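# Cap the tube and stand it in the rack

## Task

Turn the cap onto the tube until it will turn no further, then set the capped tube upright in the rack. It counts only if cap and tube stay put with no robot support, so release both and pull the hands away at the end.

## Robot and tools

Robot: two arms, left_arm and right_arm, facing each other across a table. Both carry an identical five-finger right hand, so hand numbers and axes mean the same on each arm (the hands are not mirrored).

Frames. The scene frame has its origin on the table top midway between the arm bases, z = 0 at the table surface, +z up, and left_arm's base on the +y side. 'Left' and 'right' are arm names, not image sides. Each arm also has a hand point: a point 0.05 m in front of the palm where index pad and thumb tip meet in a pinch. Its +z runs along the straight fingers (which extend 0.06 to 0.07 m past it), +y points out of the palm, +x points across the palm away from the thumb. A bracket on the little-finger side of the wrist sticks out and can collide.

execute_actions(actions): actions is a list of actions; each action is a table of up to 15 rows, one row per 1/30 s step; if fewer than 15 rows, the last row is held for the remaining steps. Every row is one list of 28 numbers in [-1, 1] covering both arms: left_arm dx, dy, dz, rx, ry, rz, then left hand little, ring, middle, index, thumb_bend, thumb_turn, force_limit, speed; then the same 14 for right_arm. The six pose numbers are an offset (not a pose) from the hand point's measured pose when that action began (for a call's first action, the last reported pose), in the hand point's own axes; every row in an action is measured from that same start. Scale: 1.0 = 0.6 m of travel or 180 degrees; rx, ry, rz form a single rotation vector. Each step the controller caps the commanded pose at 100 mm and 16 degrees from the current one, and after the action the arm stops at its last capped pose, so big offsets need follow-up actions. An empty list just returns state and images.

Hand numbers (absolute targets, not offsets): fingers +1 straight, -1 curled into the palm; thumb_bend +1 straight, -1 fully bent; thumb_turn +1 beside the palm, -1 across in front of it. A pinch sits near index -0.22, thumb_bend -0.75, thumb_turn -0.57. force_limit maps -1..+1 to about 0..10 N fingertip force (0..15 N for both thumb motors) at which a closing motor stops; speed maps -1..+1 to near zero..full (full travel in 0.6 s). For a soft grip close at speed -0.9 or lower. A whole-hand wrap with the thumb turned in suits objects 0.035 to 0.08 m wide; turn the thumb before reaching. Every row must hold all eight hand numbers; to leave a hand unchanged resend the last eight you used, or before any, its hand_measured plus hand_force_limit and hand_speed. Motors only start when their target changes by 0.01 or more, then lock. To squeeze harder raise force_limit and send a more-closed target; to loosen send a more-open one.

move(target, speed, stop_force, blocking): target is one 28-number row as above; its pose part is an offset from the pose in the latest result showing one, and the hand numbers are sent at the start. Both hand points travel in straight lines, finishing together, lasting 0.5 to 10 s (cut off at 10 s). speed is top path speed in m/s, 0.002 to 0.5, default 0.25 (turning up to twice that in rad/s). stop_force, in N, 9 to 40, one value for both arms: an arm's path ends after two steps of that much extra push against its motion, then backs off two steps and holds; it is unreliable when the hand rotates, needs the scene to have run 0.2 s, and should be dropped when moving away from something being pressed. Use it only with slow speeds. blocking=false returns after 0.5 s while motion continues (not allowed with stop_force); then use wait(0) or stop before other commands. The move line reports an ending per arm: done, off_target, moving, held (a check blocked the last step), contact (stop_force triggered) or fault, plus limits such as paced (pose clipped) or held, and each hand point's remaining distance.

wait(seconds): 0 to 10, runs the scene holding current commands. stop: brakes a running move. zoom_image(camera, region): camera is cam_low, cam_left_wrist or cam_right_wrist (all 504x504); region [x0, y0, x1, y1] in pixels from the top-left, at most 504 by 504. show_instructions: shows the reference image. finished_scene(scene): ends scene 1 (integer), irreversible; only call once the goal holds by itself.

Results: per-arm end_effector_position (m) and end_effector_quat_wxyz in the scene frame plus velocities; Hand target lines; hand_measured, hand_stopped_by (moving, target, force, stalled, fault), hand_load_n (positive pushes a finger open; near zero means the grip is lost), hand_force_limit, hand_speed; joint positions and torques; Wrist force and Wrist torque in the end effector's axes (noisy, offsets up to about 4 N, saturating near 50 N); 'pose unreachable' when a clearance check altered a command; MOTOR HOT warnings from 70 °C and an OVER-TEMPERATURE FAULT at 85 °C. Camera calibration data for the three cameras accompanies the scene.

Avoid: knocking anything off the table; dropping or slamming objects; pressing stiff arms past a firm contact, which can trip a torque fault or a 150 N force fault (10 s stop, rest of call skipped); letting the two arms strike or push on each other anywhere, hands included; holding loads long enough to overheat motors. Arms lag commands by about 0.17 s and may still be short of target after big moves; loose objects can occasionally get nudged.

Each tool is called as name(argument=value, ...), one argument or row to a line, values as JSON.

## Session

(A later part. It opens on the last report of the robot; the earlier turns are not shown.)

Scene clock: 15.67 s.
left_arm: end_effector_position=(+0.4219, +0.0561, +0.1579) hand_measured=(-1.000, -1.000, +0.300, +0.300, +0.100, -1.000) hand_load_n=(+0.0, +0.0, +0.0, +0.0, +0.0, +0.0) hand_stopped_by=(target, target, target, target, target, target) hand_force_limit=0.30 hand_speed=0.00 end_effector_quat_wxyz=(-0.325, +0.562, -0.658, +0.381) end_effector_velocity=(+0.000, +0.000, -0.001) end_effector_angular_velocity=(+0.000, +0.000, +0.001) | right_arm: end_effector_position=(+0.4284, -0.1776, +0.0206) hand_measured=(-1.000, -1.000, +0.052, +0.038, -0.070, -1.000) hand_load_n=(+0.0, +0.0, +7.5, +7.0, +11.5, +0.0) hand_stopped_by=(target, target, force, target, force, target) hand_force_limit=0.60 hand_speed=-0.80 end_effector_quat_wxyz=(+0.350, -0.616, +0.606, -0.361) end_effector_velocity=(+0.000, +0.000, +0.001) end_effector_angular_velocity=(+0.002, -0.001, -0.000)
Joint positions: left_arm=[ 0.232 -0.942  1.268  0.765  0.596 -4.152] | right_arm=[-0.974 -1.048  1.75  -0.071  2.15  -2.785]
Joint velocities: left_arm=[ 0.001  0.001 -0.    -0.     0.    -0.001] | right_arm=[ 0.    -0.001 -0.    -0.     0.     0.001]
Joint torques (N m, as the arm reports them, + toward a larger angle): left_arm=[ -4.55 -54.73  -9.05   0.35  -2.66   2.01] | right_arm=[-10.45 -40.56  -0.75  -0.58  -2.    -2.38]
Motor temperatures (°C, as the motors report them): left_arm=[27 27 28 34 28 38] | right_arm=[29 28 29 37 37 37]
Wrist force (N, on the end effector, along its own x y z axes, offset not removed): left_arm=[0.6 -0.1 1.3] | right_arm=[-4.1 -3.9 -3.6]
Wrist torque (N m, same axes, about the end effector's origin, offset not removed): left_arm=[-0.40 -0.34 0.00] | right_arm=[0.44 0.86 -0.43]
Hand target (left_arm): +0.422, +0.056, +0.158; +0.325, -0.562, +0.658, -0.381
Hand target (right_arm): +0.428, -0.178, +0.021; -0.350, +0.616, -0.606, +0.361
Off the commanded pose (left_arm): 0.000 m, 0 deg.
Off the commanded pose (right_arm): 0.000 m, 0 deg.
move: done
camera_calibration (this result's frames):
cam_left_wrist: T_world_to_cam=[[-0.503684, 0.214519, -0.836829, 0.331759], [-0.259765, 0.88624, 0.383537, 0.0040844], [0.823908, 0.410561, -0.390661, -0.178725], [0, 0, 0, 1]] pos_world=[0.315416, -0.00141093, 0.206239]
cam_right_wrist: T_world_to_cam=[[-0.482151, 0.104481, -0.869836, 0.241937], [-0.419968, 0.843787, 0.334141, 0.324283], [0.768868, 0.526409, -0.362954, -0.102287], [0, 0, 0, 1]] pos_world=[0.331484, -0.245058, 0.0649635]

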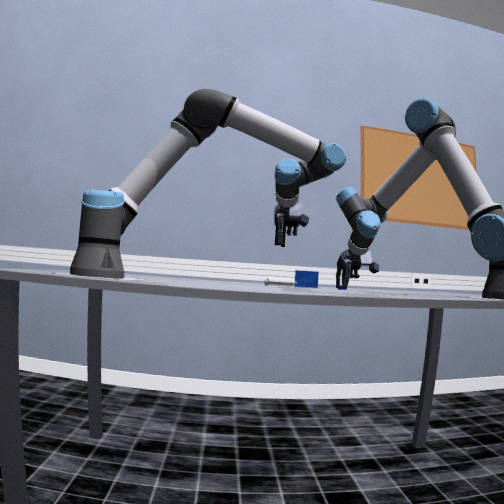

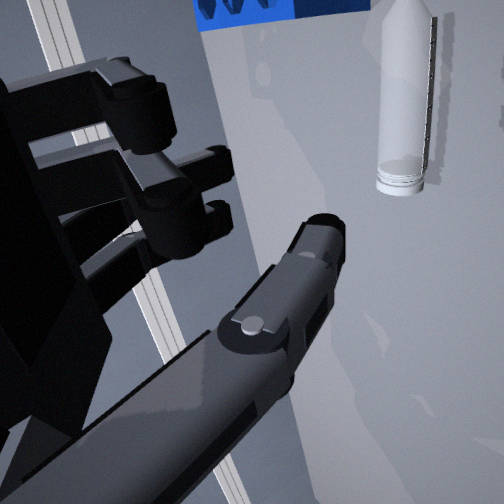

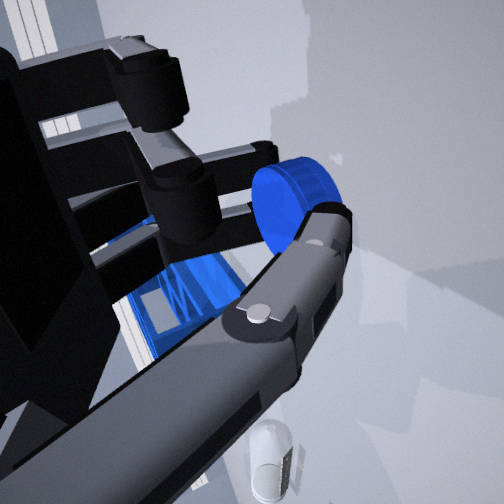

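move(
  target=[0.012,-0.039,0.067,0,0,0,-1,-1,0.3,0.3,0.1,-1,0.3,0,0.2,-0.174,-0.1,0,-0.2,-0.113,-1,-1,0.05,0.035,-0.09,-1,0.6,-0.8],
  speed=0.15,
)

move(
  target=[0,0.13,0.075,0,0,0,-1,-1,0.3,0.3,0.1,-1,0.3,0,0,-0.13,-0.15,0,-0.14,-0.08,-1,-1,0.05,0.035,-0.09,-1,0.6,-0.8],
  speed=0.12,
)

Scene clock: 18.83 s.
left_arm: end_effector_position=(+0.4667, +0.0417, +0.1583) hand_measured=(-1.000, -1.000, +0.300, +0.300, +0.100, -1.000) hand_load_n=(+0.0, +0.0, +0.0, +0.0, +0.0, +0.0) hand_stopped_by=(target, target, target, target, target, target) hand_force_limit=0.30 hand_speed=0.00 end_effector_quat_wxyz=(-0.325, +0.562, -0.658, +0.382) end_effector_velocity=(+0.001, +0.000, -0.000) end_effector_angular_velocity=(+0.001, +0.000, -0.000) | right_arm: end_effector_position=(+0.4285, -0.2952, +0.1434) hand_measured=(-1.000, -1.000, +0.052, +0.038, -0.070, -1.000) hand_load_n=(+0.0, +0.0, +7.0, +7.0, +11.5, +0.5) hand_stopped_by=(target, target, force, target, force, target) hand_force_limit=0.60 hand_speed=-0.80 end_effector_quat_wxyz=(+0.451, -0.792, +0.352, -0.210) end_effector_velocity=(-0.001, -0.001, +0.001) end_effector_angular_velocity=(-0.001, +0.006, +0.014)
Joint positions: left_arm=[ 0.308 -0.881  1.143  0.736  0.634 -4.038] | right_arm=[-1.59  -1.434  1.915  0.155  1.014 -3.531]
Joint velocities: left_arm=[ 0.001  0.001 -0.002 -0.     0.001  0.002] | right_arm=[-0.008  0.004 -0.007  0.017 -0.017 -0.016]
Joint torques (N m, as the arm reports them, + toward a larger angle): left_arm=[ 11.9  -34.05 -29.15  -0.5    0.43   2.86] | right_arm=[ -9.19 -14.46 -29.99   2.5   -2.92  -2.44]
Motor temperatures (°C, as the motors report them): left_arm=[27 27 28 34 28 38] | right_arm=[29 28 29 37 37 37]
Wrist force (N, on the end effector, along its own x y z axes, offset not removed): left_arm=[1.8 -0.3 0.9] | right_arm=[-0.2 -2.2 -2.8]
Wrist torque (N m, same axes, about the end effector's origin, offset not removed): left_arm=[-0.29 -0.39 0.03] | right_arm=[-0.04 0.27 -0.23]
Hand target (left_arm): +0.467, +0.042, +0.158; +0.325, -0.562, +0.658, -0.382
Hand target (right_arm): +0.429, -0.295, +0.143; -0.451, +0.793, -0.352, +0.210
Off the commanded pose (left_arm): 0.000 m, 0 deg.
Off the commanded pose (right_arm): 0.000 m, 0 deg.
move: done
camera_calibration (this result's frames):
cam_left_wrist: T_world_to_cam=[[-0.503307, 0.214561, -0.837046, 0.357612], [-0.259828, 0.886276, 0.383412, 0.0284058], [0.824118, 0.410462, -0.39032, -0.209736], [0, 0, 0, 1]] pos_world=[0.360217, -0.0158162, 0.206582]
cam_right_wrist: T_world_to_cam=[[-0.442151, -0.242986, -0.8634, 0.240424], [-0.867941, 0.358703, 0.343527, 0.429991], [0.226232, 0.901271, -0.369498, 0.348247], [0, 0, 0, 1]] pos_world=[0.400726, -0.409685, 0.188545]

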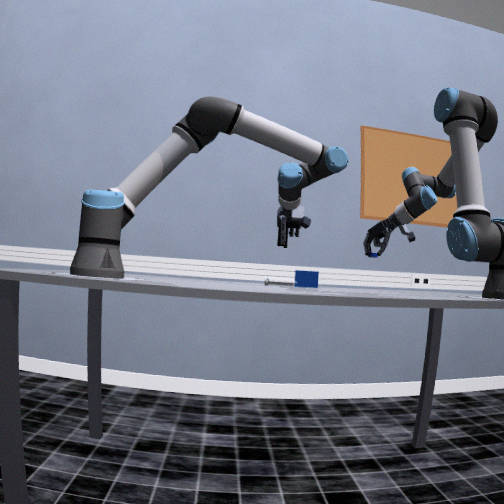

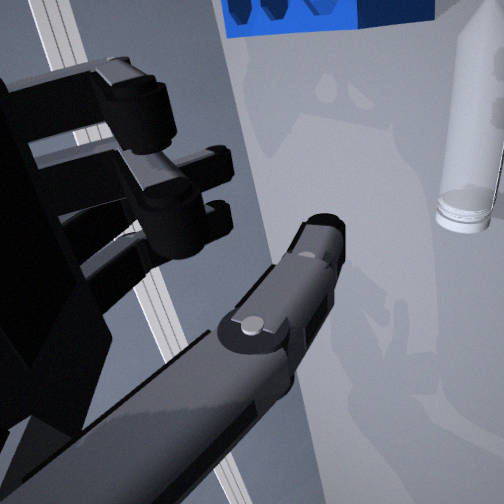

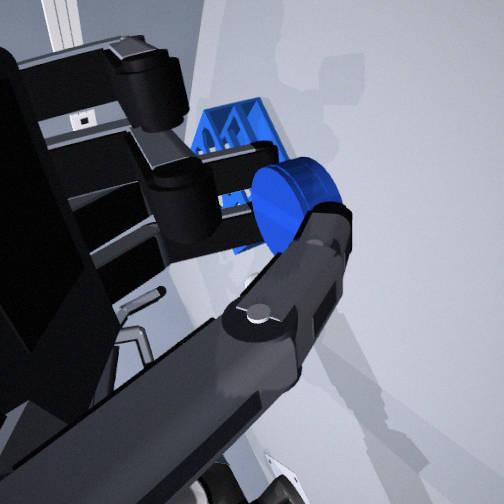

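Scene clock: 21.40 s.
left_arm: end_effector_position=(+0.4670, +0.0418, +0.0683) hand_measured=(-1.000, -1.000, +0.300, +0.300, +0.100, -1.000) hand_load_n=(+0.0, +0.0, +0.0, +0.0, +0.0, +0.0) hand_stopped_by=(target, target, target, target, target, target) hand_force_limit=0.30 hand_speed=0.00 end_effector_quat_wxyz=(-0.325, +0.562, -0.658, +0.382) end_effector_velocity=(+0.000, +0.000, -0.001) end_effector_angular_velocity=(-0.000, -0.000, +0.000) | right_arm: end_effector_position=(+0.3989, -0.3194, +0.2558) hand_measured=(-1.000, -1.000, +0.052, +0.038, -0.070, -1.000) hand_load_n=(+0.0, +0.0, +7.0, +7.0, +11.5, +0.5) hand_stopped_by=(target, target, force, target, force, target) hand_force_limit=0.60 hand_speed=-0.80 end_effector_quat_wxyz=(+0.488, -0.856, +0.145, -0.088) end_effector_velocity=(-0.001, -0.001, +0.002) end_effector_angular_velocity=(-0.003, -0.001, +0.014)
Joint positions: left_arm=[ 0.308 -0.803  1.249  0.551  0.634 -4.037] | right_arm=[-1.761 -1.34   1.611  0.929  0.578 -4.288]
Joint velocities: left_arm=[ 0.001  0.001  0.001 -0.003 -0.     0.001] | right_arm=[-0.001  0.005 -0.007  0.023 -0.003 -0.027]
Joint torques (N m, as the arm reports them, + toward a larger angle): left_arm=[ 10.68 -34.82  -7.56  -0.44   0.21   2.53] | right_arm=[-10.46 -18.81 -29.83   3.72  -3.84  -2.26]
Motor temperatures (°C, as the motors report them): left_arm=[27 27 28 34 28 38] | right_arm=[29 28 29 37 37 37]
Wrist force (N, on the end effector, along its own x y z axes, offset not removed): left_arm=[0.9 -1.7 0.7] | right_arm=[3.3 -1.4 -1.2]
Wrist torque (N m, same axes, about the end effector's origin, offset not removed): left_arm=[-0.49 -0.28 -0.04] | right_arm=[0.08 -0.13 0.21]
Hand target (left_arm): +0.467, +0.042, +0.068; +0.325, -0.562, +0.658, -0.382
Hand target (right_arm): +0.399, -0.319, +0.256; -0.488, +0.857, -0.144, +0.087
Off the commanded pose (left_arm): 0.000 m, 0 deg.
Off the commanded pose (right_arm): 0.000 m, 0 deg.
move: done
camera_calibration (this result's frames):
cam_left_wrist: T_world_to_cam=[[-0.503314, 0.214554, -0.837043, 0.282423], [-0.259838, 0.886272, 0.383413, 0.0628139], [0.824111, 0.410473, -0.390324, -0.245163], [0, 0, 0, 1]] pos_world=[0.36051, -0.0156326, 0.116624]
cam_right_wrist: T_world_to_cam=[[-0.275847, -0.429398, -0.859957, 0.191775], [-0.930525, -0.104927, 0.350876, 0.249331], [-0.240898, 0.896999, -0.370622, 0.603586], [0, 0, 0, 1]] pos_world=[0.430312, -0.432907, 0.301137]

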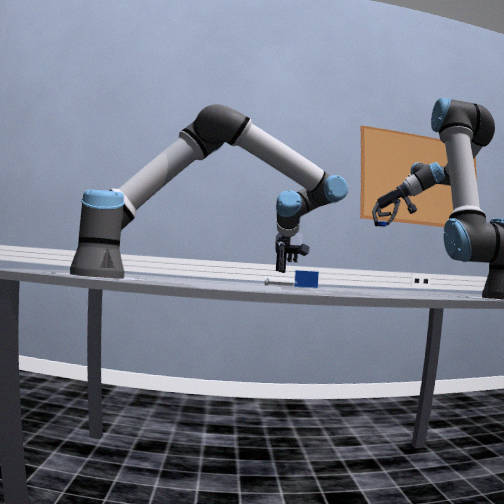

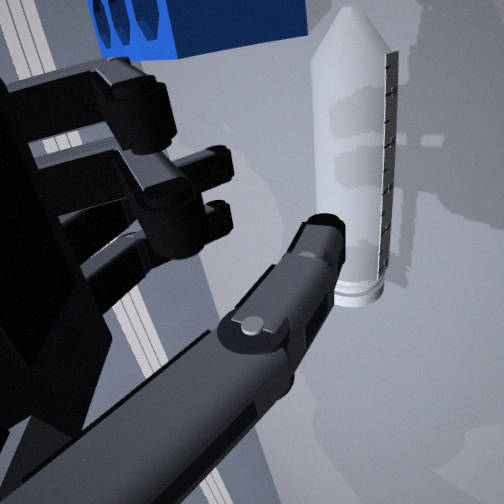

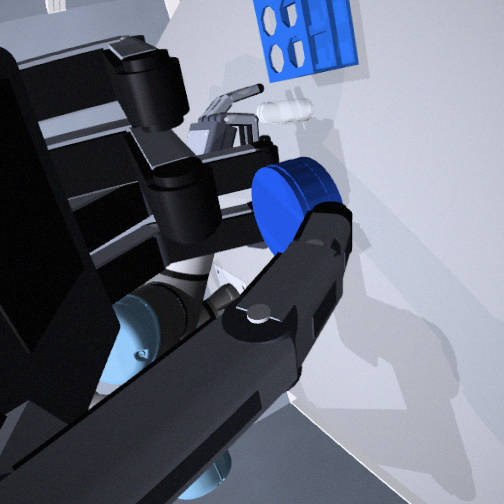

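move(
  target=[0,0.061,0.032,0,0,0,-1,-1,0.3,0.3,0.15,-1,0.3,0,-0.25,0,0,0,0,0,-1,-1,0.05,0.035,-0.09,-1,0.6,-0.8],
  speed=0.14,
  stop_force=10,
)

Scene clock: 23.20 s.
left_arm: end_effector_position=(+0.4655, +0.0422, +0.0270) hand_measured=(-1.000, -1.000, +0.300, +0.300, +0.150, -1.000) hand_load_n=(+0.0, +0.0, +0.0, +0.0, +0.0, +0.0) hand_stopped_by=(target, target, target, target, target, target) hand_force_limit=0.30 hand_speed=0.00 end_effector_quat_wxyz=(-0.325, +0.562, -0.658, +0.382) end_effector_velocity=(-0.000, -0.000, -0.001) end_effector_angular_velocity=(+0.000, -0.000, -0.000) | right_arm: end_effector_position=(+0.2578, -0.2692, +0.2548) hand_measured=(-1.000, -1.000, +0.052, +0.038, -0.070, -1.000) hand_load_n=(+0.0, +0.0, +7.0, +7.0, +11.5, +0.5) hand_stopped_by=(target, target, force, target, force, target) hand_force_limit=0.60 hand_speed=-0.80 end_effector_quat_wxyz=(+0.488, -0.856, +0.145, -0.088) end_effector_velocity=(-0.002, +0.001, -0.000) end_effector_angular_velocity=(-0.001, +0.001, -0.002)
Joint positions: left_arm=[ 0.306 -0.757  1.282  0.474  0.633 -4.041] | right_arm=[-1.625 -1.659  1.916  0.766  0.638 -4.073]
Joint velocities: left_arm=[-0.     0.001  0.    -0.001 -0.    -0.   ] | right_arm=[ 0.004 -0.005  0.003 -0.004  0.004  0.008]
Joint torques (N m, as the arm reports them, + toward a larger angle): left_arm=[-11.25 -35.74  -7.6   -0.35  -2.8   -2.15] | right_arm=[  9.69 -21.27  -6.66  -0.22   1.65   2.37]
Motor temperatures (°C, as the motors report them): left_arm=[27 27 28 34 28 38] | right_arm=[29 28 29 37 37 37]
Wrist force (N, on the end effector, along its own x y z axes, offset not removed): left_arm=[1.0 -0.9 1.8] | right_arm=[-0.5 1.9 -1.6]
Wrist torque (N m, same axes, about the end effector's origin, offset not removed): left_arm=[-0.43 -0.41 -0.03] | right_arm=[0.56 0.35 -0.01]
Hand target (left_arm): +0.466, +0.042, +0.027; +0.325, -0.562, +0.658, -0.382
Hand target (right_arm): +0.258, -0.269, +0.255; -0.488, +0.856, -0.145, +0.088
Off the commanded pose (left_arm): 0.000 m, 0 deg.
Off the commanded pose (right_arm): 0.000 m, 0 deg.
move: done
camera_calibration (this result's frames):
cam_left_wrist: T_world_to_cam=[[-0.503336, 0.21452, -0.837039, 0.247057], [-0.259851, 0.886276, 0.383395, 0.0779422], [0.824094, 0.410482, -0.390352, -0.260163], [0, 0, 0, 1]] pos_world=[0.359005, -0.0152849, 0.075359]
cam_right_wrist: T_world_to_cam=[[-0.275845, -0.429271, -0.860021, 0.173577], [-0.930476, -0.105165, 0.350935, 0.123541], [-0.24109, 0.897032, -0.370417, 0.524226], [0, 0, 0, 1]] pos_world=[0.289218, -0.382744, 0.300107]

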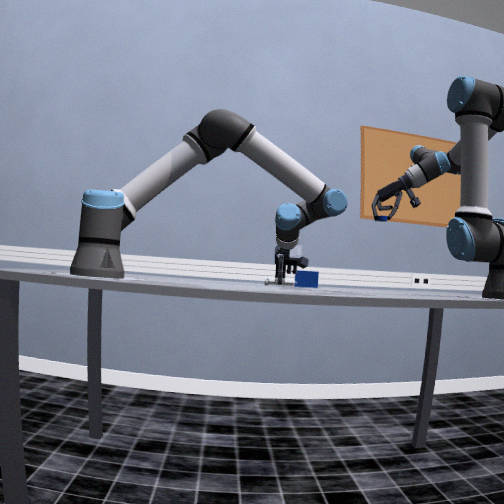

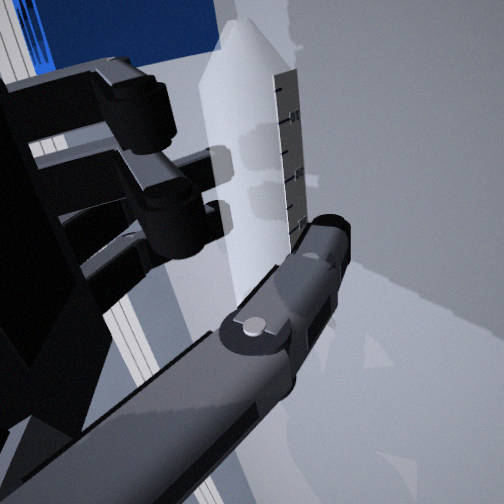

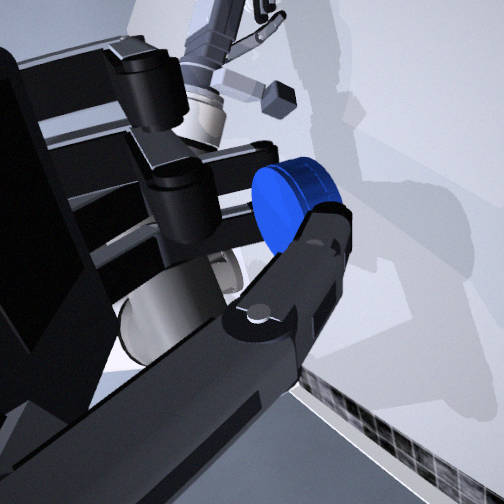

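move(
  target=[0,0.003,0.005,0,0,0,-1,-1,0.25,0.25,0.05,-1,0.3,-0.5,0,0,0,0,0,0,-1,-1,0.05,0.035,-0.09,-1,0.6,-0.8],
  speed=0.01,
)

move(
  target=[0,0,0,0,0,0,-1,-1,-0.3,-0.3,-0.15,-1,0.4,-0.85,0,0,0,0,0,0,-1,-1,0.05,0.035,-0.09,-1,0.6,-0.8],
)

move(
  target=[0,-0.03,-0.017,0,0,0,-1,-1,-0.3,-0.3,-0.15,-1,0.4,-0.85,0,0,0,0,0,0,-1,-1,0.05,0.035,-0.09,-1,0.6,-0.8],
  speed=0.05,
)

Scene clock: 24.20 s.
left_arm: end_effector_position=(+0.4671, +0.0419, +0.0241) hand_measured=(-1.000, -1.000, +0.250, +0.250, +0.050, -1.000) hand_load_n=(+0.0, +0.0, +0.0, +0.0, +0.0, +0.0) hand_stopped_by=(target, target, target, target, target, target) hand_force_limit=0.30 hand_speed=-0.50 end_effector_quat_wxyz=(-0.325, +0.562, -0.658, +0.382) end_effector_velocity=(+0.001, +0.001, -0.002) end_effector_angular_velocity=(+0.002, +0.000, +0.001) | right_arm: end_effector_position=(+0.2578, -0.2692, +0.2548) hand_measured=(-1.000, -1.000, +0.052, +0.038, -0.070, -1.000) hand_load_n=(+0.0, +0.0, +7.0, +7.0, +11.5, +0.5) hand_stopped_by=(target, target, force, target, force, target) hand_force_limit=0.60 hand_speed=-0.80 end_effector_quat_wxyz=(+0.488, -0.856, +0.145, -0.088) end_effector_velocity=(+0.001, -0.000, -0.000) end_effector_angular_velocity=(-0.002, -0.001, -0.001)
Joint positions: left_arm=[ 0.308 -0.752  1.281  0.468  0.634 -4.037] | right_arm=[-1.625 -1.659  1.916  0.766  0.638 -4.073]
Joint velocities: left_arm=[ 0.002  0.004 -0.001 -0.003  0.001  0.002] | right_arm=[-0.     0.    -0.001 -0.     0.001 -0.001]
Joint torques (N m, as the arm reports them, + toward a larger angle): left_arm=[ 11.43 -34.98 -27.63  -0.37   0.27   2.57] | right_arm=[-10.22  -5.38 -31.     3.47  -3.69  -2.29]
Motor temperatures (°C, as the motors report them): left_arm=[27 27 28 34 28 38] | right_arm=[29 28 29 37 37 37]
Wrist force (N, on the end effector, along its own x y z axes, offset not removed): left_arm=[0.0 -2.4 2.1] | right_arm=[0.8 -2.7 -2.3]
Wrist torque (N m, same axes, about the end effector's origin, offset not removed): left_arm=[-0.68 -0.28 -0.07] | right_arm=[0.12 -0.13 0.10]
Hand target (left_arm): +0.467, +0.042, +0.024; +0.325, -0.562, +0.658, -0.382
Hand target (right_arm): +0.258, -0.269, +0.255; -0.488, +0.856, -0.145, +0.088
Off the commanded pose (left_arm): 0.000 m, 0 deg.
Off the commanded pose (right_arm): 0.000 m, 0 deg.
move: done
camera_calibration (this result's frames):
cam_left_wrist: T_world_to_cam=[[-0.503322, 0.214537, -0.837043, 0.245472], [-0.25984, 0.886277, 0.3834, 0.0796941], [0.824106, 0.410471, -0.390338, -0.262517], [0, 0, 0, 1]] pos_world=[0.360601, -0.0155382, 0.0724458]
cam_right_wrist: T_world_to_cam=[[-0.275842, -0.429275, -0.86002, 0.173567], [-0.930477, -0.105163, 0.350932, 0.123519], [-0.241089, 0.897031, -0.370422, 0.524214], [0, 0, 0, 1]] pos_world=[0.289191, -0.382738, 0.300105]

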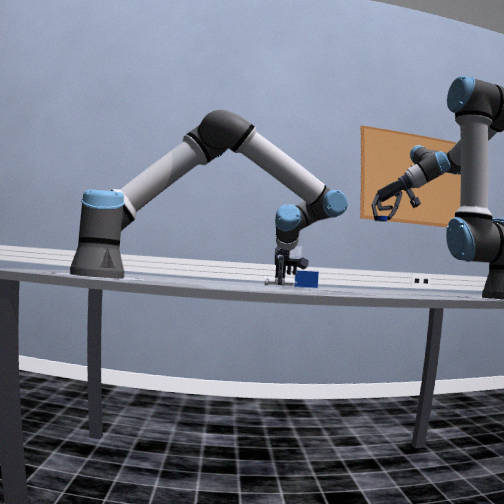

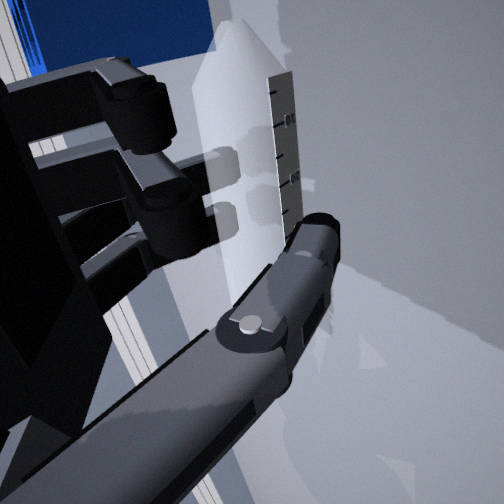

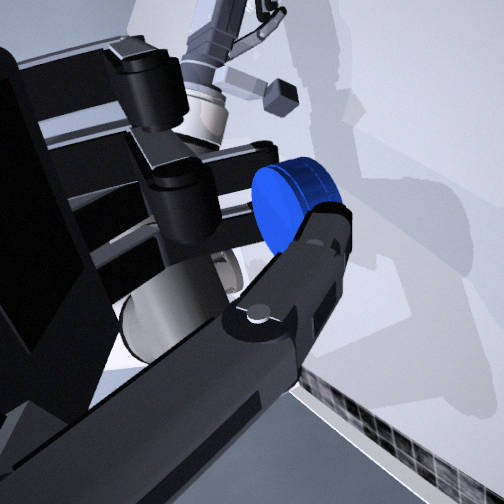

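Scene clock: 25.50 s.
left_arm: end_effector_position=(+0.4671, +0.0420, +0.0241) hand_measured=(-1.000, -1.000, +0.004, -0.004, -0.090, -1.000) hand_load_n=(+0.0, +0.0, +7.0, +8.5, +12.0, -1.0) hand_stopped_by=(target, target, force, force, force, target) hand_force_limit=0.40 hand_speed=-0.85 end_effector_quat_wxyz=(-0.325, +0.562, -0.658, +0.382) end_effector_velocity=(-0.000, -0.000, -0.000) end_effector_angular_velocity=(+0.001, -0.000, -0.000) | right_arm: end_effector_position=(+0.2578, -0.2692, +0.2548) hand_measured=(-1.000, -1.000, +0.052, +0.038, -0.070, -1.000) hand_load_n=(+0.0, +0.0, +7.0, +7.0, +11.5, +0.5) hand_stopped_by=(target, target, force, target, force, target) hand_force_limit=0.60 hand_speed=-0.80 end_effector_quat_wxyz=(+0.488, -0.856, +0.145, -0.088) end_effector_velocity=(-0.000, +0.000, +0.000) end_effector_angular_velocity=(+0.001, -0.000, +0.001)
Joint positions: left_arm=[ 0.308 -0.752  1.281  0.468  0.634 -4.037] | right_arm=[-1.625 -1.659  1.916  0.766  0.638 -4.073]
Joint velocities: left_arm=[-0.     0.001 -0.    -0.    -0.     0.001] | right_arm=[-0.     0.     0.    -0.    -0.002 -0.001]
Joint torques (N m, as the arm reports them, + toward a larger angle): left_arm=[ -3.88 -58.09 -16.84   2.61  -1.45  -2.1 ] | right_arm=[ -3.34 -11.69 -21.29   2.55  -2.54  -0.79]
Motor temperatures (°C, as the motors report them): left_arm=[27 27 28 34 28 38] | right_arm=[29 28 29 37 37 37]
Wrist force (N, on the end effector, along its own x y z axes, offset not removed): left_arm=[0.0 -3.8 -0.2] | right_arm=[1.3 -2.1 -2.4]
Wrist torque (N m, same axes, about the end effector's origin, offset not removed): left_arm=[-0.39 -0.27 -0.03] | right_arm=[-0.02 -0.08 -0.11]
Hand target (left_arm): +0.467, +0.042, +0.024; +0.325, -0.562, +0.658, -0.382
Hand target (right_arm): +0.258, -0.269, +0.255; -0.488, +0.856, -0.145, +0.088
Off the commanded pose (left_arm): 0.000 m, 0 deg.
Off the commanded pose (right_arm): 0.000 m, 0 deg.
move: done
camera_calibration (this result's frames):
cam_left_wrist: T_world_to_cam=[[-0.503332, 0.214573, -0.837028, 0.245494], [-0.25984, 0.886259, 0.383443, 0.0796835], [0.8241, 0.410493, -0.390327, -0.262544], [0, 0, 0, 1]] pos_world=[0.360633, -0.0155241, 0.0724534]
cam_right_wrist: T_world_to_cam=[[-0.275839, -0.429272, -0.860022, 0.173572], [-0.930478, -0.105165, 0.350929, 0.123529], [-0.241088, 0.897032, -0.37042, 0.524219], [0, 0, 0, 1]] pos_world=[0.289202, -0.38274, 0.300108]

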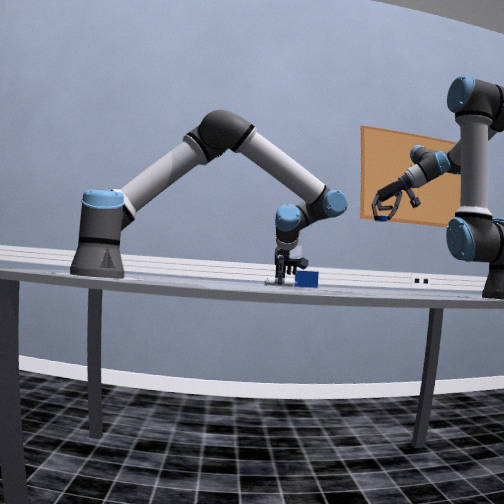

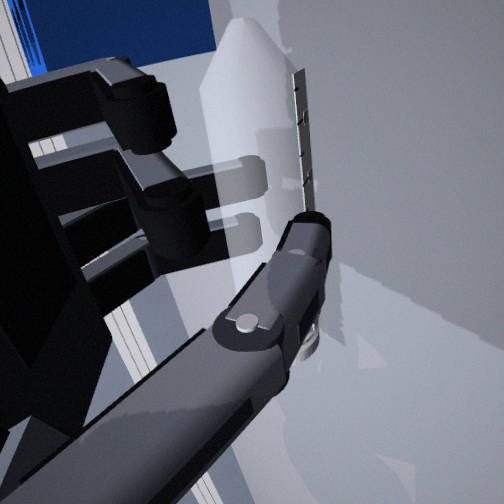

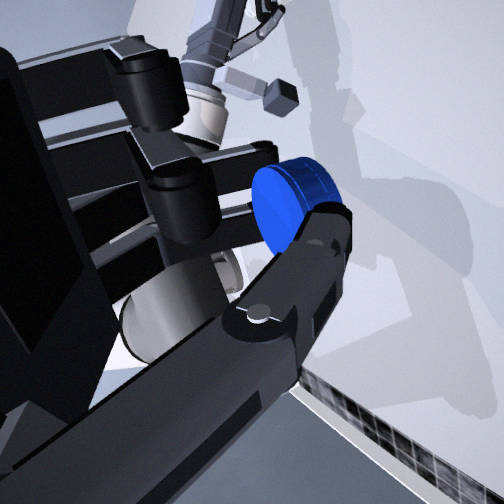

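Scene clock: 26.37 s.
left_arm: end_effector_position=(+0.4672, +0.0419, +0.0446) hand_measured=(-1.000, -1.000, +0.004, -0.004, -0.090, -1.000) hand_load_n=(+0.0, +0.0, +7.0, +8.0, +12.5, -1.5) hand_stopped_by=(target, target, force, force, force, target) hand_force_limit=0.40 hand_speed=-0.85 end_effector_quat_wxyz=(-0.325, +0.562, -0.658, +0.382) end_effector_velocity=(+0.000, +0.000, +0.001) end_effector_angular_velocity=(+0.002, +0.000, -0.000) | right_arm: end_effector_position=(+0.2578, -0.2692, +0.2548) hand_measured=(-1.000, -1.000, +0.052, +0.038, -0.070, -1.000) hand_load_n=(+0.0, +0.0, +7.0, +7.0, +11.5, +0.5) hand_stopped_by=(target, target, force, target, force, target) hand_force_limit=0.60 hand_speed=-0.80 end_effector_quat_wxyz=(+0.488, -0.856, +0.145, -0.088) end_effector_velocity=(-0.000, -0.000, -0.000) end_effector_angular_velocity=(-0.000, +0.000, +0.000)
Joint positions: left_arm=[ 0.308 -0.776  1.267  0.506  0.634 -4.037] | right_arm=[-1.625 -1.659  1.916  0.766  0.638 -4.073]
Joint velocities: left_arm=[ 0.    -0.001 -0.002  0.004  0.     0.001] | right_arm=[ 0.  0. -0.  0.  0. -0.]
Joint torques (N m, as the arm reports them, + toward a larger angle): left_arm=[ 11.44 -58.07 -27.49   3.28   0.35   1.86] | right_arm=[ -4.1  -11.7  -21.12   2.5   -2.43  -0.57]
Motor temperatures (°C, as the motors report them): left_arm=[27 27 28 34 28 38] | right_arm=[29 28 29 37 37 37]
Wrist force (N, on the end effector, along its own x y z axes, offset not removed): left_arm=[0.4 -1.0 1.8] | right_arm=[0.1 -2.8 -2.6]
Wrist torque (N m, same axes, about the end effector's origin, offset not removed): left_arm=[-0.52 -0.28 -0.07] | right_arm=[-0.05 0.20 -0.04]
Hand target (left_arm): +0.467, +0.042, +0.045; +0.325, -0.562, +0.658, -0.382
Hand target (right_arm): +0.258, -0.269, +0.255; -0.488, +0.856, -0.145, +0.088
Off the commanded pose (left_arm): 0.000 m, 0 deg.
Off the commanded pose (right_arm): 0.000 m, 0 deg.
move: done
camera_calibration (this result's frames):
cam_left_wrist: T_world_to_cam=[[-0.503276, 0.214668, -0.837037, 0.262687], [-0.259771, 0.886262, 0.383482, 0.0718782], [0.824156, 0.410435, -0.39027, -0.254582], [0, 0, 0, 1]] pos_world=[0.360692, -0.0156039, 0.0929592]
cam_right_wrist: T_world_to_cam=[[-0.275839, -0.429272, -0.860022, 0.173572], [-0.930478, -0.105165, 0.350929, 0.123529], [-0.241088, 0.897032, -0.37042, 0.524219], [0, 0, 0, 1]] pos_world=[0.289202, -0.38274, 0.300108]

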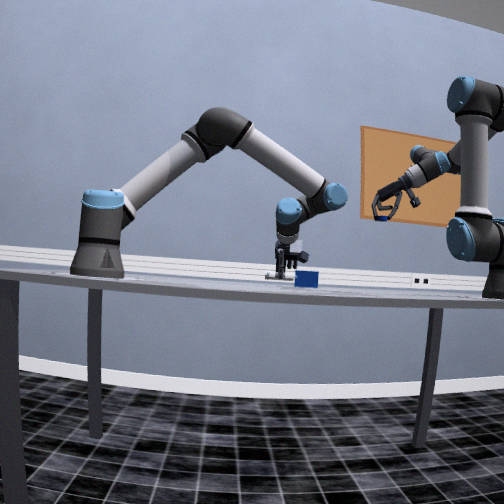

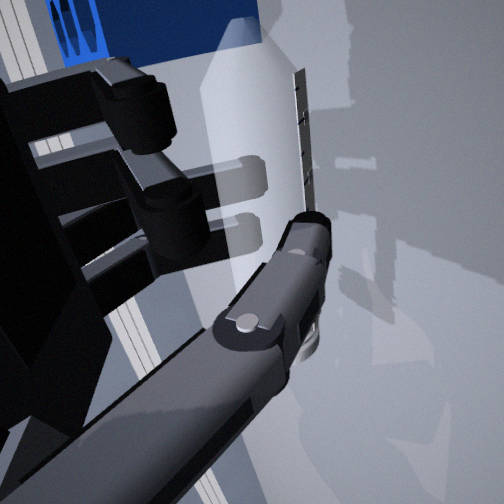

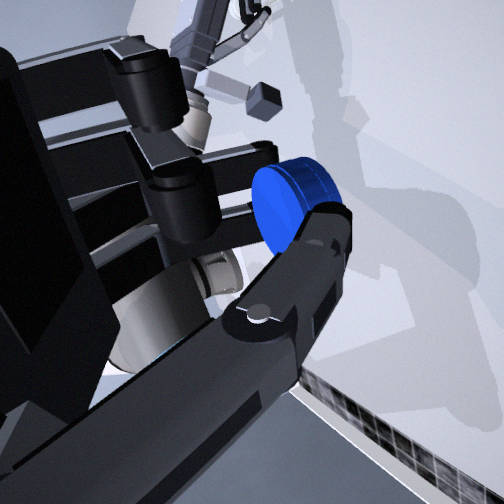

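move(
  target=[-0.17,-0.063,-0.325,0,0.482,0.277,-1,-1,-0.3,-0.3,-0.15,-1,0.4,-0.85,0,0,0,0,0,0,-1,-1,0.05,0.035,-0.09,-1,0.6,-0.8],
  speed=0.3,
)

move(
  target=[0.4,-0.1,0.174,0.131,-0.131,0.487,-1,-1,-0.3,-0.3,-0.15,-1,0.4,-0.85,-0.3,-0.03,-0.02,0,0,0,-1,-1,0.05,0.035,-0.09,-1,0.6,-0.8],
  speed=0.3,
)

Scene clock: 32.53 s.
left_arm: end_effector_position=(+0.3350, +0.1662, +0.1756) hand_measured=(-1.000, -1.000, +0.004, -0.004, -0.090, -1.000) hand_load_n=(+0.0, +0.0, +7.0, +8.0, +12.5, -1.5) hand_stopped_by=(target, target, force, force, force, target) hand_force_limit=0.40 hand_speed=-0.85 end_effector_quat_wxyz=(-0.082, +0.144, +0.854, -0.494) end_effector_velocity=(-0.000, +0.001, +0.001) end_effector_angular_velocity=(+0.004, -0.000, -0.010) | right_arm: end_effector_position=(+0.2578, -0.2692, +0.2548) hand_measured=(-1.000, -1.000, +0.052, +0.038, -0.070, -1.000) hand_load_n=(+0.0, +0.0, +7.0, +7.0, +11.5, +0.5) hand_stopped_by=(target, target, force, target, force, target) hand_force_limit=0.60 hand_speed=-0.80 end_effector_quat_wxyz=(+0.488, -0.856, +0.145, -0.088) end_effector_velocity=(-0.000, +0.000, +0.000) end_effector_angular_velocity=(+0.001, +0.001, +0.001)
Joint positions: left_arm=[ 0.77  -1.347  1.759  0.418  2.398 -2.462] | right_arm=[-1.625 -1.659  1.916  0.766  0.638 -4.073]
Joint velocities: left_arm=[ 0.003  0.006 -0.008  0.018  0.007  0.017] | right_arm=[ 0.001  0.    -0.     0.001 -0.001  0.   ]
Joint torques (N m, as the arm reports them, + toward a larger angle): left_arm=[ 12.06 -14.96 -26.77   3.16   2.52   2.34] | right_arm=[ -3.54 -11.58 -20.76   2.53  -2.47  -0.52]
Motor temperatures (°C, as the motors report them): left_arm=[27 27 28 34 28 38] | right_arm=[29 29 29 37 37 37]
Wrist force (N, on the end effector, along its own x y z axes, offset not removed): left_arm=[-0.1 -0.4 1.3] | right_arm=[0.5 -3.0 -1.0]
Wrist torque (N m, same axes, about the end effector's origin, offset not removed): left_arm=[-0.46 -0.19 -0.02] | right_arm=[-0.36 -0.02 -0.15]
Hand target (left_arm): +0.335, +0.166, +0.176; -0.082, +0.144, +0.854, -0.493
Hand target (right_arm): +0.258, -0.269, +0.255; -0.488, +0.856, -0.145, +0.088
Off the commanded pose (left_arm): 0.001 m, 0 deg.
Off the commanded pose (right_arm): 0.000 m, 0 deg.
move: done
camera_calibration (this result's frames):
cam_left_wrist: T_world_to_cam=[[0.301509, 0.45927, -0.835561, -0.0314465], [0.916711, 0.101331, 0.386489, -0.387015], [0.262171, -0.882498, -0.390466, 0.257599], [0, 0, 0, 1]] pos_world=[0.296727, 0.28099, 0.223885]
cam_right_wrist: T_world_to_cam=[[-0.275839, -0.429272, -0.860022, 0.173572], [-0.930478, -0.105165, 0.350929, 0.123529], [-0.241088, 0.897032, -0.37042, 0.524219], [0, 0, 0, 1]] pos_world=[0.289202, -0.38274, 0.300108]

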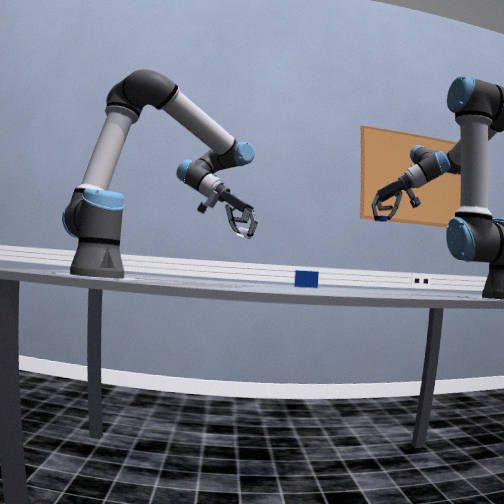

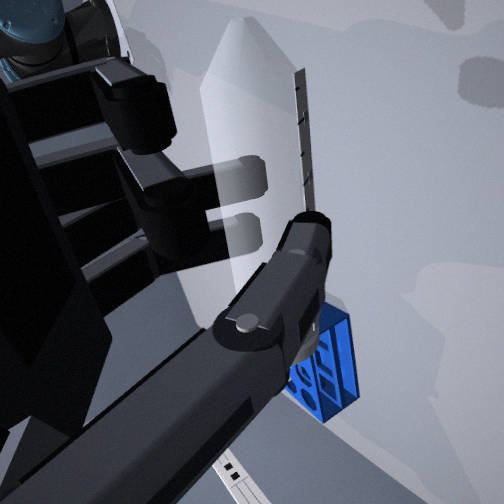

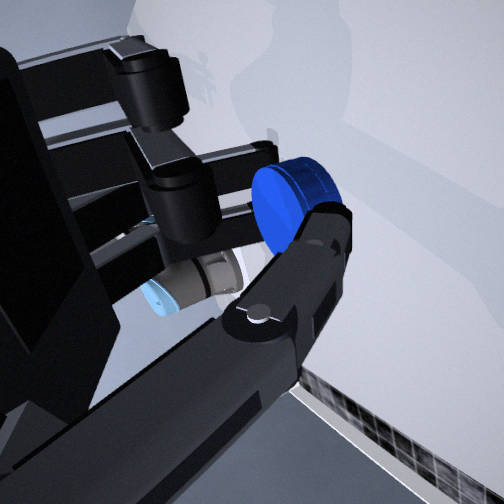

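Scene clock: 35.87 s.
left_arm: end_effector_position=(+0.0682, +0.1309, +0.1751) hand_measured=(-1.000, -1.000, +0.004, -0.004, -0.090, -1.000) hand_load_n=(+0.0, +0.0, +7.0, +8.0, +12.5, -1.5) hand_stopped_by=(target, target, force, force, force, target) hand_force_limit=0.40 hand_speed=-0.85 end_effector_quat_wxyz=(+0.409, +0.574, +0.411, -0.578) end_effector_velocity=(-0.001, -0.001, -0.000) end_effector_angular_velocity=(-0.010, -0.004, -0.000) | right_arm: end_effector_position=(+0.0877, -0.2099, +0.2753) hand_measured=(-1.000, -1.000, +0.052, +0.038, -0.070, -1.000) hand_load_n=(+0.0, +0.0, +7.0, +7.0, +11.5, +0.5) hand_stopped_by=(target, target, force, target, force, target) hand_force_limit=0.60 hand_speed=-0.80 end_effector_quat_wxyz=(+0.488, -0.856, +0.145, -0.088) end_effector_velocity=(-0.001, +0.000, +0.000) end_effector_angular_velocity=(-0.001, -0.002, -0.001)
Joint positions: left_arm=[-0.316 -1.717  2.763 -1.048  1.502 -1.575] | right_arm=[-1.144 -1.959  2.017  0.608  0.966 -3.572]
Joint velocities: left_arm=[-0.005  0.015  0.004 -0.027 -0.005  0.008] | right_arm=[ 0.005 -0.001 -0.001 -0.001  0.006  0.003]
Joint torques (N m, as the arm reports them, + toward a larger angle): left_arm=[-12.29   6.52  -3.91  -3.48  -1.83   2.94] | right_arm=[  8.4  -10.29 -33.25  -1.2    2.09   2.22]
Motor temperatures (°C, as the motors report them): left_arm=[27 27 28 34 28 38] | right_arm=[29 29 29 37 37 37]
Wrist force (N, on the end effector, along its own x y z axes, offset not removed): left_arm=[1.0 -0.6 1.5] | right_arm=[-2.8 0.4 -4.1]
Wrist torque (N m, same axes, about the end effector's origin, offset not removed): left_arm=[-0.45 -0.30 0.02] | right_arm=[0.52 0.80 -0.01]
Hand target (left_arm): +0.068, +0.131, +0.175; +0.410, +0.574, +0.410, -0.578
Hand target (right_arm): +0.088, -0.210, +0.275; -0.488, +0.856, -0.145, +0.088
Off the commanded pose (left_arm): 0.001 m, 0 deg.
Off the commanded pose (right_arm): 0.001 m, 0 deg.
move: done
camera_calibration (this result's frames):
cam_left_wrist: T_world_to_cam=[[0.9506, -0.282271, 0.129161, -0.0513116], [0.0503329, 0.550742, 0.833157, -0.216693], [-0.30631, -0.785498, 0.537743, 0.159755], [0, 0, 0, 1]] pos_world=[0.108618, 0.230345, 0.10126]
cam_right_wrist: T_world_to_cam=[[-0.276004, -0.428749, -0.86023, 0.169923], [-0.930376, -0.105507, 0.351096, -0.0358603], [-0.241293, 0.897242, -0.369777, 0.437492], [0, 0, 0, 1]] pos_world=[0.119099, -0.323465, 0.320538]

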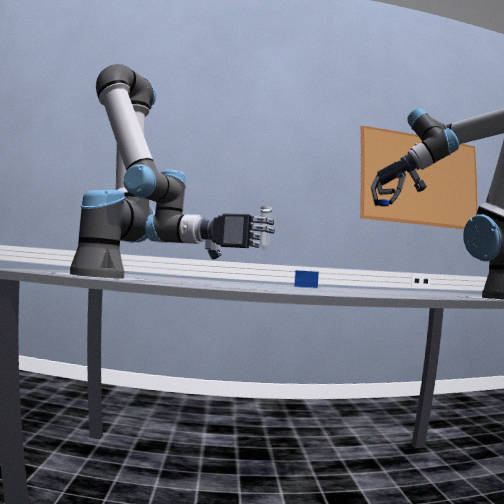

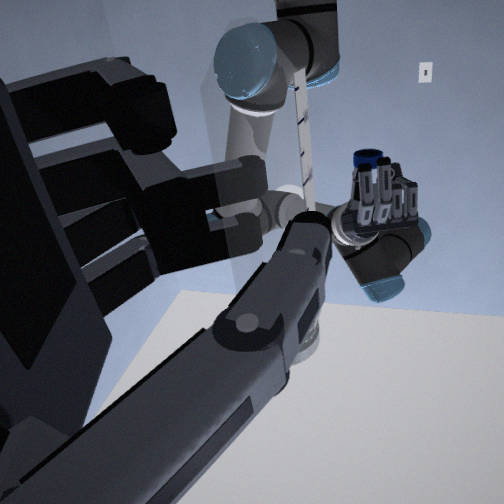

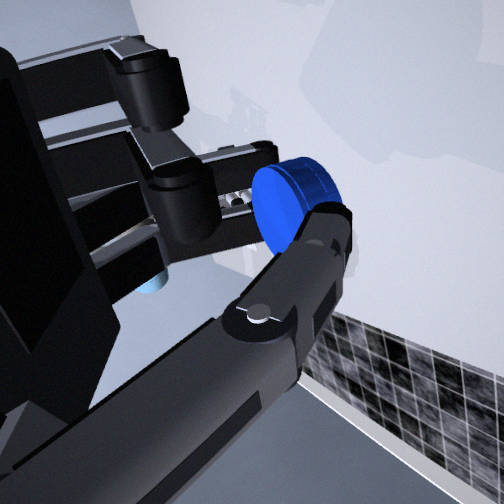

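move(
  target=[0,-0.075,0.28,0,0,0,-1,-1,-0.3,-0.3,-0.15,-1,0.4,-0.85,-0.298,-0.12,0.207,0,0,0,-1,-1,0.05,0.035,-0.09,-1,0.6,-0.8],
  speed=0.18,
)

zoom_image(
  camera="cam_low",
  region=[260,150,380,270],
)

Scene clock: 37.97 s.
left_arm: end_effector_position=(-0.0292, -0.0131, +0.1752) hand_measured=(-1.000, -1.000, +0.004, -0.004, -0.090, -1.000) hand_load_n=(+0.0, +0.0, +7.0, +8.0, +12.5, -1.5) hand_stopped_by=(target, target, force, force, force, target) hand_force_limit=0.40 hand_speed=-0.85 end_effector_quat_wxyz=(+0.409, +0.574, +0.411, -0.578) end_effector_velocity=(-0.000, -0.002, -0.001) end_effector_angular_velocity=(+0.002, +0.000, +0.001) | right_arm: end_effector_position=(-0.0330, -0.0148, +0.2729) hand_measured=(-1.000, -1.000, +0.052, +0.038, -0.070, -1.000) hand_load_n=(+0.0, +0.0, +7.0, +7.0, +11.5, +0.5) hand_stopped_by=(target, target, force, target, force, target) hand_force_limit=0.60 hand_speed=-0.80 end_effector_quat_wxyz=(+0.488, -0.856, +0.145, -0.087) end_effector_velocity=(-0.001, +0.002, +0.000) end_effector_angular_velocity=(-0.002, -0.001, -0.001)
Joint positions: left_arm=[-0.427 -1.363  2.385 -1.025  1.391 -1.575] | right_arm=[-0.328 -1.492  1.616  0.411  1.651 -3.103]
Joint velocities: left_arm=[ 0.001  0.004 -0.004  0.001  0.001 -0.001] | right_arm=[ 0.004  0.006 -0.008  0.003  0.005  0.002]
Joint torques (N m, as the arm reports them, + toward a larger angle): left_arm=[ 11.39  -8.92 -23.09   0.04   1.56  -2.62] | right_arm=[  9.12 -15.37 -33.18   1.65   2.84   2.38]
Motor temperatures (°C, as the motors report them): left_arm=[27 27 28 34 28 38] | right_arm=[29 29 29 37 37 37]
Wrist force (N, on the end effector, along its own x y z axes, offset not removed): left_arm=[0.5 -0.7 0.6] | right_arm=[0.3 2.8 1.1]
Wrist torque (N m, same axes, about the end effector's origin, offset not removed): left_arm=[-0.35 -0.25 -0.09] | right_arm=[0.61 0.18 0.30]
Hand target (left_arm): -0.029, -0.013, +0.175; +0.409, +0.574, +0.411, -0.578
Hand target (right_arm): -0.033, -0.015, +0.273; -0.488, +0.856, -0.145, +0.087
Off the commanded pose (left_arm): 0.001 m, 0 deg.
Off the commanded pose (right_arm): 0.000 m, 0 deg.
move: done
camera_calibration (this result's frames):
cam_left_wrist: T_world_to_cam=[[0.950629, -0.282399, 0.128669, 0.000701823], [0.0507677, 0.550553, 0.833255, -0.132548], [-0.306149, -0.785584, 0.537708, 0.0168564], [0, 0, 0, 1]] pos_world=[0.0112225, 0.0864147, 0.101292]
cam_right_wrist: T_world_to_cam=[[-0.276729, -0.428111, -0.860315, 0.218171], [-0.930028, -0.105961, 0.351881, -0.126902], [-0.241803, 0.897493, -0.368833, 0.23218], [0, 0, 0, 1]] pos_world=[-0.00150597, -0.128426, 0.317985]

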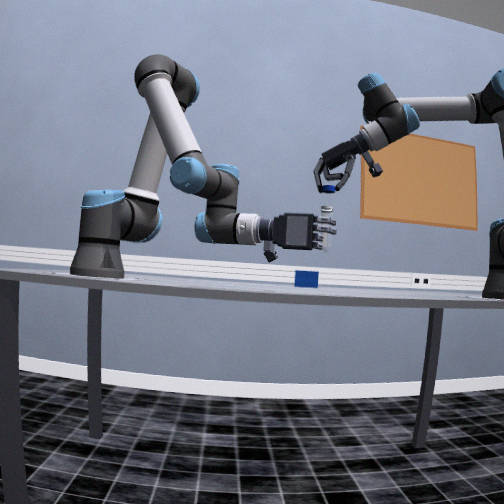

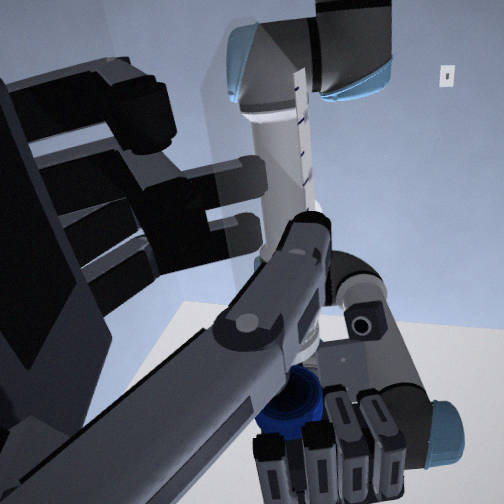

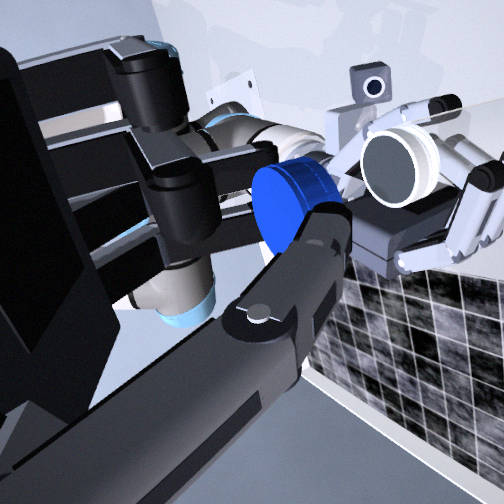

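Region (260, 150, 380, 270) of cam_low's 504x504 image, scaled by 4.200, with more detail than that image has.

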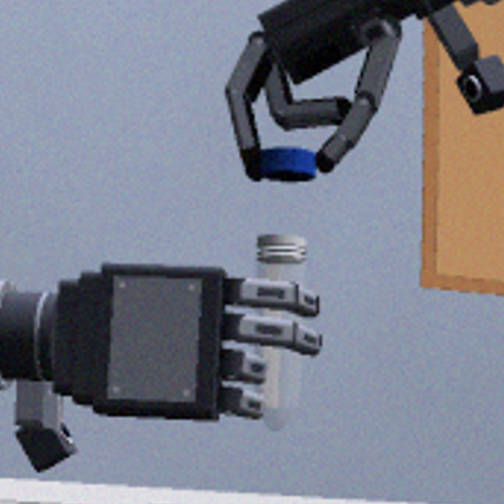

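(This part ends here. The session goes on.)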